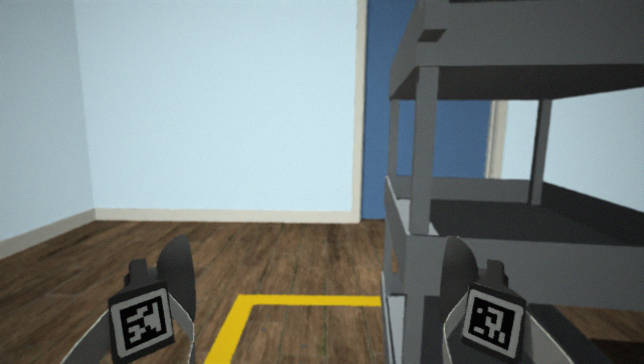

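Marginal; pull further and leftward.

Emit:
execute_actions --actions '[{"r2":{"base":{"translate_m":0.38}}}]' --cameras '[]'

Emit:
execute_actions --actions '[{"r2":{"joints":{"gripper_m":-0.02}}}]' --cameras '[]'

Emit:
execute_actions --actions '[{"r2":{"base":{"rotate_rad":-0.7},"joints":{"wrist_yaw_rad":2.2}}}]' --cameras '[]'

Emit:
execute_actions --actions '[{"r2":{"base":{"translate_m":-0.22}}}]' --cameras '[]'

Emit:
execute_actions --actions '[{"r2":{"base":{"rotate_rad":0.3},"joints":{"gripper_m":0.14}}}]' --cameras '[]'

Emit:
execute_actions --actions '[{"r2":{"base":{"translate_m":-0.35},"joints":{"wrist_yaw_rad":1.9}}}]' --cameras '[]'

Emit:
execute_actions --actions '[{"r2":{"joints":{"wrist_yaw_rad":1.6,"lift_m":0.05}}}]' --cameras '["r2_nav_camera","r2_wrist_camera"]'

Scene clock: 294.77 s.
r1.base_odometry: x=-1.714 y=+3.105 heading=+1.878 (m, m, rad; r1's odometry frame)
r1.turned_by_wheels: +0.000 (rad since the last result)
r1.turned_by_imu: +0.001 (rad since the last result)
r1.base_tilt: forward=+0.9 right=-2.4 (deg)
r1.lidar_m: 1.81 2.41 4.57 4.34 3.10 2.96 1.75 1.24 1.18 1.22 1.63 1.76
r1.head_depth_mm: 1445 1660 1891 1656 1410 1220 1084 / 1478 1710 1919 1657 1408 1223 1084 / 1531 1768 1944 1659 1411 1228 1082 / 1576 1836 2007 1662 1410 1224 1087 / 1630 1894 2009 1656 1411 1228 1087 / 1683 1977 2014 1661 1407 1229 1084 / 1729 2045 2020 1658 1415 1228 1089
r1.base_status: not commanded
r1.joint_positions: lift_m=+0.320 arm_m=+0.001 wrist_yaw_rad=+3.133 wrist_pitch_rad=-0.375 wrist_roll_rad=-0.016 gripper_m=+0.037 head_pan_rad=-0.204 head_tilt_rad=-0.900
r1.joint_status: not commanded
r1.motor_effort: left_wheel=-2(2) right_wheel=+3(2) lift_m=+22(22) arm_m=-1(1) wrist_yaw_rad=-1(1) wrist_pitch_rad=+9(9) wrist_roll_rad=+0(0) gripper_m=-2(0) head_pan_rad=+3(3) head_tilt_rad=+0(1) (%)
r1.hand_pose: x=-0.0193 y=+0.0837 z=+0.3424 quat_wxyz=(+0.134, +0.690, +0.130, +0.700) (m; r1's base frame)
r1.wrist_depth_mm: - - - - - - - / - - - - - - - / - - - - - - - / 862 867 845 848 835 811 789 / 680 679 664 664 694 654 636 / 559 566 - 561 527 538 543 / 481 495 - - 471 469 463
r2.base_odometry: x=-4.520 y=-4.619 heading=+0.614 (m, m, rad; r2's odometry frame)
r2.turned_by_wheels: +0.000 (rad since the last result)
r2.turned_by_imu: +0.002 (rad since the last result)
r2.base_tilt: forward=-0.3 right=+0.1 (deg)
r2.lidar_m: 0.20 2.09 2.04 1.68 1.67 0.91 0.74 0.74 0.82 1.28 0.30 0.18
r2.head_depth_mm: 2896 2436 745 632 558 1096 1142 / 502 519 686 629 545 504 1134 / 499 495 601 626 542 431 1083 / 495 474 572 626 541 466 1037 / 493 456 548 617 572 1128 1110 / 531 651 715 968 1372 1258 1124 / 2031 2183 1832 1644 1421 1251 1120
r2.base_status: done
r2.joint_positions: lift_m=+0.520 arm_m=+0.000 wrist_yaw_rad=+1.948 wrist_pitch_rad=-0.019 wrist_roll_rad=+0.003 gripper_m=+0.120 head_pan_rad=-0.207 head_tilt_rad=-0.902
r2.joint_status: not commanded
r2.motor_effort: left_wheel=+4(12) right_wheel=-4(4) lift_m=+24(24) arm_m=+1(0) wrist_yaw_rad=+1(3) wrist_pitch_rad=+6(6) wrist_roll_rad=-2(2) gripper_m=+1(1) head_pan_rad=+2(3) head_tilt_rad=+1(1) (%)
r2.hand_pose: x=+0.2164 y=-0.0507 z=+0.6299 quat_wxyz=(+0.403, +0.589, -0.392, +0.580) (m; r2's base frame)
r2.wrist_depth_mm: - - - 113 270 268 265 / - - - 115 548 544 532 / - - - 118 - - - / - - - 121 - - - / - - - 124 705 682 622 / - - - 127 485 524 491 / - - - 131 368 - 372
pictures: none
No camera images: the call's "cameras" was empty. Leave "cameras" out to get every camera's image.

Scene clock: 296.67 s.
r1.base_odometry: x=-1.714 y=+3.105 heading=+1.878 (m, m, rad; r1's odometry frame)
r1.turned_by_wheels: +0.000 (rad since the last result)
r1.turned_by_imu: +0.000 (rad since the last result)
r1.base_tilt: forward=+0.9 right=-2.5 (deg)
r1.lidar_m: 1.81 2.42 4.57 4.34 3.10 2.97 1.74 1.25 1.18 1.22 1.63 1.76
r1.head_depth_mm: 1443 1662 1897 1649 1410 1227 1083 / 1491 1707 1922 1656 1411 1229 1087 / 1522 1772 1948 1663 1409 1225 1083 / 1580 1831 2011 1665 1417 1228 1087 / 1627 1895 2011 1660 1404 1230 1087 / 1672 1974 2012 1658 1411 1228 1086 / 1738 2053 2018 1662 1412 1232 1089
r1.base_status: not commanded
r1.joint_positions: lift_m=+0.320 arm_m=+0.001 wrist_yaw_rad=+3.133 wrist_pitch_rad=-0.375 wrist_roll_rad=-0.016 gripper_m=+0.037 head_pan_rad=-0.204 head_tilt_rad=-0.900
r1.joint_status: not commanded
r1.motor_effort: left_wheel=-2(2) right_wheel=+3(3) lift_m=+22(22) arm_m=-1(1) wrist_yaw_rad=+0(0) wrist_pitch_rad=+9(9) wrist_roll_rad=+0(0) gripper_m=-2(0) head_pan_rad=+3(3) head_tilt_rad=+0(0) (%)
r1.hand_pose: x=-0.0193 y=+0.0837 z=+0.3424 quat_wxyz=(+0.134, +0.690, +0.130, +0.700) (m; r1's base frame)
r1.wrist_depth_mm: - - - - - - - / - - - - - - - / - - - - - - - / 847 855 843 837 830 813 809 / 690 679 669 666 685 656 638 / 570 554 - 555 535 547 534 / 485 498 - - 470 465 461
r2.base_odometry: x=-4.520 y=-4.619 heading=+0.614 (m, m, rad; r2's odometry frame)
r2.turned_by_wheels: +0.000 (rad since the last result)
r2.turned_by_imu: +0.000 (rad since the last result)
r2.base_tilt: forward=-0.5 right=+0.2 (deg)
r2.lidar_m: 0.19 2.09 2.05 1.68 1.67 0.91 0.74 0.74 0.81 1.29 0.30 0.18
r2.head_depth_mm: 2863 2459 746 633 556 1073 1140 / 503 515 683 629 544 515 1143 / 499 492 597 627 543 438 1080 / 495 472 566 625 541 460 1041 / 493 454 546 613 571 1148 1122 / 530 644 715 967 1377 1255 1121 / 2035 2170 1851 1645 1416 1252 1123
r2.base_status: not commanded
r2.joint_positions: lift_m=+0.520 arm_m=+0.000 wrist_yaw_rad=+1.926 wrist_pitch_rad=-0.019 wrist_roll_rad=+0.003 gripper_m=-0.019 head_pan_rad=-0.207 head_tilt_rad=-0.902
r2.joint_status: all done
r2.on_its_own: wrist_yaw_rad is at rest, and its effort (+28) is outside its rest range (-12 to +12)
r2.motor_effort: left_wheel=+1(4) right_wheel=-5(6) lift_m=+24(25) arm_m=+1(1) wrist_yaw_rad=+28(29) wrist_pitch_rad=+7(7) wrist_roll_rad=-2(2) gripper_m=-24(98) head_pan_rad=+3(3) head_tilt_rad=+1(1) (%)
r2.hand_pose: x=+0.2184 y=-0.0560 z=+0.6299 quat_wxyz=(+0.409, +0.585, -0.399, +0.576) (m; r2's base frame)
r2.wrist_depth_mm: - - - 110 272 269 266 / - - - 112 560 550 539 / - - - 115 - - - / - - - 118 - - - / - - - 121 708 685 630 / - - - 124 500 489 492 / - - - 128 349 368 369
pictures: none
No camera images: the call's "cameras" was empty. Leave "cameras" out to get every camera's image.

Scene clock: 298.73 s.
r1.base_odometry: x=-1.714 y=+3.105 heading=+1.878 (m, m, rad; r1's odometry frame)
r1.turned_by_wheels: +0.000 (rad since the last result)
r1.turned_by_imu: +0.000 (rad since the last result)
r1.base_tilt: forward=+0.8 right=-2.5 (deg)
r1.lidar_m: 1.80 2.42 4.59 4.36 3.11 2.97 1.74 1.24 1.18 1.22 1.63 1.76
r1.head_depth_mm: 1440 1656 1879 1656 1408 1224 1080 / 1485 1720 1919 1656 1409 1226 1083 / 1530 1766 1951 1655 1412 1227 1088 / 1577 1838 1997 1661 1408 1231 1084 / 1627 1908 2006 1661 1404 1230 1083 / 1673 1977 2014 1652 1408 1225 1087 / 1738 2045 2017 1661 1417 1231 1085
r1.base_status: not commanded
r1.joint_positions: lift_m=+0.320 arm_m=+0.001 wrist_yaw_rad=+3.133 wrist_pitch_rad=-0.375 wrist_roll_rad=-0.016 gripper_m=+0.037 head_pan_rad=-0.204 head_tilt_rad=-0.900
r1.joint_status: not commanded
r1.motor_effort: left_wheel=-2(2) right_wheel=+3(2) lift_m=+21(22) arm_m=-1(1) wrist_yaw_rad=+0(1) wrist_pitch_rad=+9(9) wrist_roll_rad=+0(0) gripper_m=-1(0) head_pan_rad=+3(3) head_tilt_rad=+0(1) (%)
r1.hand_pose: x=-0.0193 y=+0.0837 z=+0.3424 quat_wxyz=(+0.134, +0.690, +0.130, +0.700) (m; r1's base frame)
r1.wrist_depth_mm: - - - - - - - / - - - - - - - / - - - - - - - / 871 870 835 829 816 822 798 / 684 680 674 668 678 655 657 / 569 568 - 555 533 544 539 / 482 498 - - 477 470 466
r2.base_odometry: x=-4.520 y=-4.619 heading=-0.086 (m, m, rad; r2's odometry frame)
r2.turned_by_wheels: -0.700 (rad since the last result)
r2.turned_by_imu: -0.709 (rad since the last result)
r2.base_tilt: forward=-0.3 right=+0.2 (deg)
r2.lidar_m: 0.15 0.17 0.56 2.17 1.74 1.67 1.06 0.77 0.74 0.76 1.04 0.22
r2.head_depth_mm: 2778 2429 1981 1674 1443 1274 1137 / 2806 2434 1931 1571 1440 1277 1135 / 2901 2414 702 670 559 1209 1133 / 2900 2407 704 625 540 725 920 / 2971 2398 713 622 539 475 642 / 3014 2392 730 620 537 474 942 / 3033 2387 562 591 536 481 1075
r2.base_status: done
r2.joint_positions: lift_m=+0.520 arm_m=+0.000 wrist_yaw_rad=+2.229 wrist_pitch_rad=-0.019 wrist_roll_rad=+0.003 gripper_m=-0.019 head_pan_rad=-0.207 head_tilt_rad=-0.902
r2.joint_status: wrist_yaw_rad off_target (ended at +2.229, target +2.200)
r2.on_its_own: wrist_yaw_rad is at rest, and its effort (-32) is outside its rest range (-12 to +12)
r2.motor_effort: left_wheel=+9(14) right_wheel=-5(14) lift_m=+24(24) arm_m=+0(0) wrist_yaw_rad=-32(82) wrist_pitch_rad=+6(7) wrist_roll_rad=-2(2) gripper_m=-23(28) head_pan_rad=+2(3) head_tilt_rad=+1(1) (%)
r2.hand_pose: x=+0.1811 y=+0.0114 z=+0.6299 quat_wxyz=(+0.318, +0.639, -0.306, +0.631) (m; r2's base frame)
r2.wrist_depth_mm: - - 311 111 271 269 267 / - - - 114 565 553 - / - - - 116 - - - / - - - 120 - - - / - - 701 122 699 602 - / - - - 125 484 486 428 / - - 351 128 350 365 370
pictures: none
No camera images: the call's "cameras" was empty. Leave "cameras" out to get every camera's image.

Scene clock: 302.00 s.
r1.base_odometry: x=-1.714 y=+3.105 heading=+1.878 (m, m, rad; r1's odometry frame)
r1.turned_by_wheels: +0.000 (rad since the last result)
r1.turned_by_imu: +0.000 (rad since the last result)
r1.base_tilt: forward=+0.9 right=-2.5 (deg)
r1.lidar_m: 1.81 2.42 4.57 4.35 3.12 2.97 1.75 1.24 1.17 1.22 1.63 1.76
r1.head_depth_mm: 1440 1663 1885 1666 1408 1228 1087 / 1479 1718 1918 1657 1408 1228 1086 / 1524 1774 1961 1660 1408 1225 1084 / 1578 1833 2035 1661 1418 1224 1085 / 1625 1901 2005 1664 1407 1237 1088 / 1679 1985 2010 1659 1411 1230 1088 / 1730 2062 2016 1662 1420 1228 1085
r1.base_status: not commanded
r1.joint_positions: lift_m=+0.320 arm_m=+0.001 wrist_yaw_rad=+3.133 wrist_pitch_rad=-0.375 wrist_roll_rad=-0.016 gripper_m=+0.037 head_pan_rad=-0.204 head_tilt_rad=-0.900
r1.joint_status: not commanded
r1.motor_effort: left_wheel=-2(2) right_wheel=+3(2) lift_m=+21(22) arm_m=-1(1) wrist_yaw_rad=+0(1) wrist_pitch_rad=+8(8) wrist_roll_rad=+0(1) gripper_m=-1(0) head_pan_rad=+3(3) head_tilt_rad=+0(1) (%)
r1.hand_pose: x=-0.0193 y=+0.0837 z=+0.3424 quat_wxyz=(+0.134, +0.690, +0.130, +0.700) (m; r1's base frame)
r1.wrist_depth_mm: - - - - - - - / - - - - - - - / - - - - - - - / 896 862 850 834 822 804 800 / 690 684 681 663 683 656 637 / 573 566 - 552 537 547 532 / 482 497 - - 471 467 461
r2.base_odometry: x=-4.739 y=-4.600 heading=-0.086 (m, m, rad; r2's odometry frame)
r2.turned_by_wheels: +0.000 (rad since the last result)
r2.turned_by_imu: -0.001 (rad since the last result)
r2.base_tilt: forward=-0.4 right=+0.2 (deg)
r2.lidar_m: 0.15 0.22 2.20 2.12 1.53 1.47 0.91 0.66 0.63 0.65 0.88 0.18
r2.head_depth_mm: 2904 2420 1999 1569 1445 1276 1144 / 2928 2432 690 644 859 1270 1136 / 3009 2418 706 627 563 424 1130 / 3040 2421 723 625 540 488 913 / 3089 2404 735 621 539 476 919 / 3056 486 558 607 536 491 1091 / 485 435 495 572 535 792 1116
r2.base_status: done
r2.joint_positions: lift_m=+0.520 arm_m=+0.000 wrist_yaw_rad=+2.186 wrist_pitch_rad=-0.019 wrist_roll_rad=+0.003 gripper_m=-0.019 head_pan_rad=-0.207 head_tilt_rad=-0.902
r2.joint_status: not commanded
r2.on_its_own: wrist_yaw_rad is at rest, and its effort (+16) is outside its rest range (-12 to +12); wrist_yaw_rad moved -0.042 to your old target +2.200
r2.motor_effort: left_wheel=+3(5) right_wheel=-5(17) lift_m=+24(25) arm_m=+1(0) wrist_yaw_rad=+16(31) wrist_pitch_rad=+6(7) wrist_roll_rad=-2(2) gripper_m=-22(25) head_pan_rad=+3(3) head_tilt_rad=+1(1) (%)
r2.hand_pose: x=+0.1875 y=+0.0027 z=+0.6299 quat_wxyz=(+0.331, +0.632, -0.319, +0.624) (m; r2's base frame)
r2.wrist_depth_mm: - - - 110 271 269 266 / - - - 113 564 545 - / - - - 116 - - - / - - - 119 - - - / - - - 121 721 643 - / - - - 124 506 485 458 / - - - 128 348 368 369
pictures: none
No camera images: the call's "cameras" was empty. Leave "cameras" out to get every camera's image.

Scene clock: 304.10 s.
r1.base_odometry: x=-1.714 y=+3.105 heading=+1.878 (m, m, rad; r1's odometry frame)
r1.turned_by_wheels: +0.000 (rad since the last result)
r1.turned_by_imu: +0.000 (rad since the last result)
r1.base_tilt: forward=+0.8 right=-2.5 (deg)
r1.lidar_m: 1.80 2.42 4.58 4.36 3.10 2.96 1.74 1.24 1.18 1.22 1.63 1.76
r1.head_depth_mm: 1442 1657 1885 1651 1406 1224 1084 / 1484 1726 1919 1651 1405 1222 1086 / 1528 1767 1947 1658 1411 1227 1086 / 1586 1837 2000 1656 1409 1230 1086 / 1633 1892 2020 1654 1411 1232 1086 / 1672 1964 2013 1661 1416 1230 1088 / 1732 2054 2016 1656 1413 1231 1086
r1.base_status: not commanded
r1.joint_positions: lift_m=+0.320 arm_m=+0.001 wrist_yaw_rad=+3.133 wrist_pitch_rad=-0.375 wrist_roll_rad=-0.016 gripper_m=+0.037 head_pan_rad=-0.204 head_tilt_rad=-0.900
r1.joint_status: not commanded
r1.motor_effort: left_wheel=-2(2) right_wheel=+3(2) lift_m=+22(22) arm_m=-1(1) wrist_yaw_rad=+0(1) wrist_pitch_rad=+9(9) wrist_roll_rad=+0(0) gripper_m=-1(1) head_pan_rad=+3(3) head_tilt_rad=+1(0) (%)
r1.hand_pose: x=-0.0193 y=+0.0837 z=+0.3424 quat_wxyz=(+0.134, +0.690, +0.130, +0.700) (m; r1's base frame)
r1.wrist_depth_mm: - - - - - - - / - - - - - - - / - - - - - - - / 869 867 839 842 829 812 802 / 696 679 682 657 691 653 651 / 569 564 - 559 532 547 531 / 486 497 - - 469 464 463
r2.base_odometry: x=-4.739 y=-4.600 heading=+0.214 (m, m, rad; r2's odometry frame)
r2.turned_by_wheels: +0.300 (rad since the last result)
r2.turned_by_imu: +0.304 (rad since the last result)
r2.base_tilt: forward=-0.4 right=+0.3 (deg)
r2.lidar_m: 0.15 0.47 2.20 1.68 1.47 1.21 0.72 0.63 0.63 0.74 0.35 0.16
r2.head_depth_mm: 2970 2435 693 632 555 1236 1139 / 3072 2444 725 628 554 432 1137 / 3142 770 722 627 542 470 1116 / 496 478 576 625 540 484 516 / 492 447 532 607 539 483 1081 / 488 422 494 582 548 1192 1129 / 485 406 479 606 1168 1260 1123
r2.base_status: done
r2.joint_positions: lift_m=+0.520 arm_m=+0.000 wrist_yaw_rad=+2.198 wrist_pitch_rad=-0.019 wrist_roll_rad=+0.003 gripper_m=+0.140 head_pan_rad=-0.207 head_tilt_rad=-0.902
r2.joint_status: all done
r2.motor_effort: left_wheel=-4(15) right_wheel=+4(13) lift_m=+24(24) arm_m=+0(0) wrist_yaw_rad=+4(28) wrist_pitch_rad=+7(7) wrist_roll_rad=-2(2) gripper_m=+1(92) head_pan_rad=+2(2) head_tilt_rad=+1(1) (%)
r2.hand_pose: x=+0.1857 y=+0.0051 z=+0.6298 quat_wxyz=(+0.327, +0.634, -0.316, +0.626) (m; r2's base frame)
r2.wrist_depth_mm: - - - - 225 269 267 / - - - - 395 550 542 / - - - - - - - / - - - - - - - / - - - 118 662 658 614 / - - - 120 454 - 492 / - - - 124 350 - 381
pictures: none
No camera images: the call's "cameras" was empty. Leave "cameras" out to get every camera's image.

Scene clock: 308.60 s.
r1.base_odometry: x=-1.714 y=+3.105 heading=+1.878 (m, m, rad; r1's odometry frame)
r1.turned_by_wheels: +0.000 (rad since the last result)
r1.turned_by_imu: +0.001 (rad since the last result)
r1.base_tilt: forward=+0.9 right=-2.4 (deg)
r1.lidar_m: 1.80 2.42 4.58 4.34 3.10 2.97 1.74 1.24 1.18 1.22 1.63 1.76
r1.head_depth_mm: 1444 1659 1879 1654 1403 1222 1086 / 1486 1716 1919 1660 1410 1226 1085 / 1526 1768 1963 1656 1407 1228 1086 / 1567 1842 2002 1658 1411 1231 1085 / 1616 1905 2002 1662 1411 1227 1084 / 1679 1980 2005 1664 1414 1225 1085 / 1737 2059 2019 1663 1410 1225 1085
r1.base_status: not commanded
r1.joint_positions: lift_m=+0.320 arm_m=+0.001 wrist_yaw_rad=+3.133 wrist_pitch_rad=-0.375 wrist_roll_rad=-0.016 gripper_m=+0.037 head_pan_rad=-0.204 head_tilt_rad=-0.900
r1.joint_status: not commanded
r1.motor_effort: left_wheel=-2(2) right_wheel=+2(3) lift_m=+21(22) arm_m=-1(1) wrist_yaw_rad=+0(0) wrist_pitch_rad=+9(9) wrist_roll_rad=+0(0) gripper_m=+0(0) head_pan_rad=+3(3) head_tilt_rad=+0(0) (%)
r1.hand_pose: x=-0.0193 y=+0.0837 z=+0.3424 quat_wxyz=(+0.134, +0.690, +0.130, +0.700) (m; r1's base frame)
r1.wrist_depth_mm: - - - - - - - / - - - - - - - / - - - - - - - / 868 858 843 832 809 808 798 / 678 690 668 664 685 654 648 / 566 567 - 556 531 543 533 / 487 496 - - 473 462 460
r2.base_odometry: x=-5.081 y=-4.674 heading=+0.214 (m, m, rad; r2's odometry frame)
r2.turned_by_wheels: +0.000 (rad since the last result)
r2.turned_by_imu: -0.002 (rad since the last result)
r2.base_tilt: forward=-0.3 right=+0.1 (deg)
r2.lidar_m: 0.50 2.46 2.36 1.41 1.23 0.72 0.43 0.37 0.38 0.44 0.78 0.58
r2.head_depth_mm: 3134 2461 1974 1674 1450 1274 1139 / 3172 856 1019 1606 1444 1270 1142 / 3132 892 738 1119 1384 1263 1167 / 3111 904 677 1040 1316 1262 1130 / 734 832 734 971 1161 1258 1112 / 696 798 734 1031 1371 1256 1123 / 662 776 1160 1535 1422 1250 1119
r2.base_status: done
r2.joint_positions: lift_m=+0.520 arm_m=+0.000 wrist_yaw_rad=+1.902 wrist_pitch_rad=-0.019 wrist_roll_rad=+0.003 gripper_m=+0.140 head_pan_rad=-0.207 head_tilt_rad=-0.902
r2.joint_status: all done
r2.motor_effort: left_wheel=-4(12) right_wheel=+4(4) lift_m=+24(25) arm_m=+0(0) wrist_yaw_rad=-2(3) wrist_pitch_rad=+7(7) wrist_roll_rad=-2(2) gripper_m=-1(1) head_pan_rad=+3(2) head_tilt_rad=+1(1) (%)
r2.hand_pose: x=+0.2205 y=-0.0618 z=+0.6298 quat_wxyz=(+0.416, +0.580, -0.406, +0.571) (m; r2's base frame)
r2.wrist_depth_mm: - - - - 408 421 434 / - - - 953 555 549 541 / - - - - - - - / - - - - - - - / - - - - 710 716 522 / - - - - 464 - 490 / - - - 986 886 - -
pictures: none
No camera images: the call's "cameras" was empty. Leave "cameras" out to get every camera's image.

Scene clock: 313.80 s.
r1.base_odometry: x=-1.714 y=+3.105 heading=+1.878 (m, m, rad; r1's odometry frame)
r1.turned_by_wheels: +0.000 (rad since the last result)
r1.turned_by_imu: +0.001 (rad since the last result)
r1.base_tilt: forward=+0.9 right=-2.5 (deg)
r1.lidar_m: 1.81 2.43 4.58 4.38 3.12 2.97 1.74 1.24 1.17 1.22 1.63 1.76
r1.head_depth_mm: 1443 1658 1893 1658 1410 1226 1085 / 1482 1713 1924 1651 1408 1227 1085 / 1528 1779 1932 1658 1409 1227 1082 / 1571 1832 2017 1658 1419 1232 1085 / 1619 1897 1997 1665 1410 1228 1083 / 1676 1977 2012 1659 1412 1229 1085 / 1739 2048 2013 1659 1410 1229 1087
r1.base_status: not commanded
r1.joint_positions: lift_m=+0.320 arm_m=+0.001 wrist_yaw_rad=+3.133 wrist_pitch_rad=-0.375 wrist_roll_rad=-0.016 gripper_m=+0.037 head_pan_rad=-0.204 head_tilt_rad=-0.900
r1.joint_status: not commanded
r1.motor_effort: left_wheel=-2(2) right_wheel=+2(2) lift_m=+21(22) arm_m=-1(1) wrist_yaw_rad=+0(0) wrist_pitch_rad=+8(9) wrist_roll_rad=+0(0) gripper_m=+0(1) head_pan_rad=+4(3) head_tilt_rad=+0(0) (%)
r1.hand_pose: x=-0.0193 y=+0.0837 z=+0.3424 quat_wxyz=(+0.134, +0.690, +0.130, +0.700) (m; r1's base frame)
r1.wrist_depth_mm: - - - - - - - / - - - - - - - / - - - - - - - / 873 859 862 847 826 806 807 / 693 684 678 661 690 644 647 / 570 569 - 553 537 546 531 / 488 492 - - 473 468 456
r2.base_odometry: x=-5.081 y=-4.674 heading=+0.214 (m, m, rad; r2's odometry frame)
r2.turned_by_wheels: +0.000 (rad since the last result)
r2.turned_by_imu: +0.000 (rad since the last result)
r2.base_tilt: forward=-0.5 right=+0.1 (deg)
r2.lidar_m: 0.50 2.46 2.37 1.41 1.23 0.72 0.43 0.37 0.37 0.44 1.53 0.58
r2.head_depth_mm: 3170 2478 1988 1682 1443 1276 1139 / 3147 855 1016 1593 1441 1271 1135 / 3132 895 739 1116 1385 1261 1128 / 3083 906 677 1042 1311 1266 1127 / 735 830 735 974 1158 1254 1125 / 694 797 736 1037 1364 1253 1126 / 662 778 1155 1531 1420 1251 1118
r2.base_status: not commanded
r2.joint_positions: lift_m=+0.092 arm_m=+0.000 wrist_yaw_rad=+1.600 wrist_pitch_rad=+0.001 wrist_roll_rad=+0.004 gripper_m=+0.140 head_pan_rad=-0.207 head_tilt_rad=-0.902
r2.joint_status: lift_m contact_stop (moved -0.428 of -0.470); the others done
r2.on_its_own: lift_m is slack since a contact_stop, until your next command for it (your +0.050 is given up)
r2.motor_effort: left_wheel=-4(5) right_wheel=+3(4) lift_m=+26(49) arm_m=+0(0) wrist_yaw_rad=+0(3) wrist_pitch_rad=+0(35) wrist_roll_rad=-3(3) gripper_m=+0(1) head_pan_rad=+2(3) head_tilt_rad=+1(1) (%)
r2.hand_pose: x=+0.2348 y=-0.1374 z=+0.2071 quat_wxyz=(+0.492, +0.508, -0.494, +0.507) (m; r2's base frame)
r2.wrist_depth_mm: - - 557 588 577 - - / - - 912 - - - - / - - - - - - - / - - 445 477 544 - - / 889 899 522 500 762 930 941 / 593 - 566 564 605 - 615 / 471 426 447 455 453 - 474
pictures: r2_nav_camera (sideways: a quarter turn counterclockwise sets it upright), r2_wrist_camera
ARM HIT: r2's arm struck its own base hard.
camera_calibration (this result's frames):
r2_nav_camera: T_world_to_cam=[[0.798628, -0.146496, 0.583723, -0.720491], [-0.206756, -0.977673, 0.0375108, 0.00395703], [0.565195, -0.150646, -0.811086, 1.01202], [0, 0, 0, 1]] pos_world=[0.00423357, 0.0507758, 1.24125]
r2_wrist_camera: T_world_to_cam=[[0.0204755, -0.999649, 0.0168272, -0.145689], [-0.117332, -0.019117, -0.992909, 0.279254], [0.992882, 0.018356, -0.117682, -0.0411314], [0, 0, 0, 1]] pos_world=[0.076587, -0.139544, 0.274885]
Images, in order (width x height): r2_nav_camera 672x504, r2_wrist_camera 644x364.

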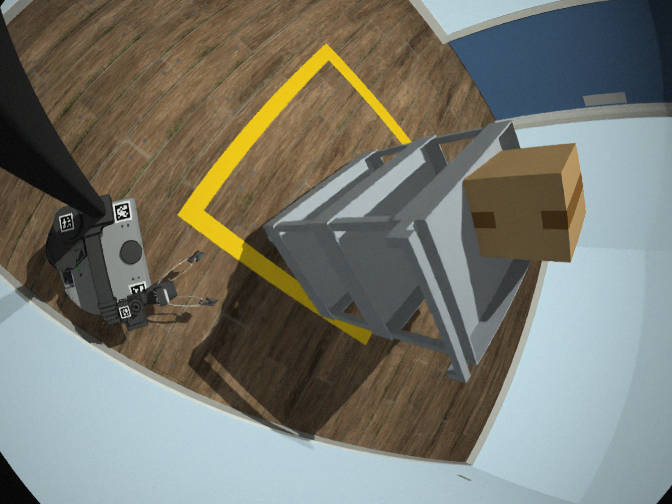

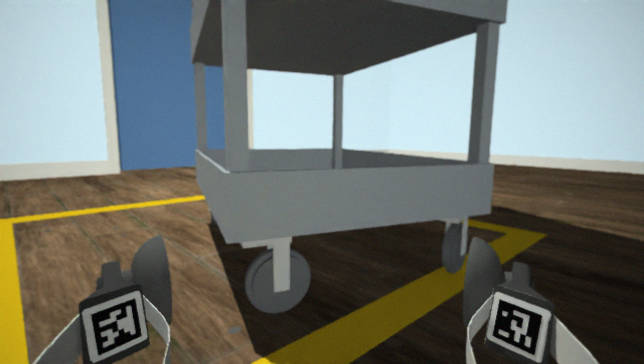

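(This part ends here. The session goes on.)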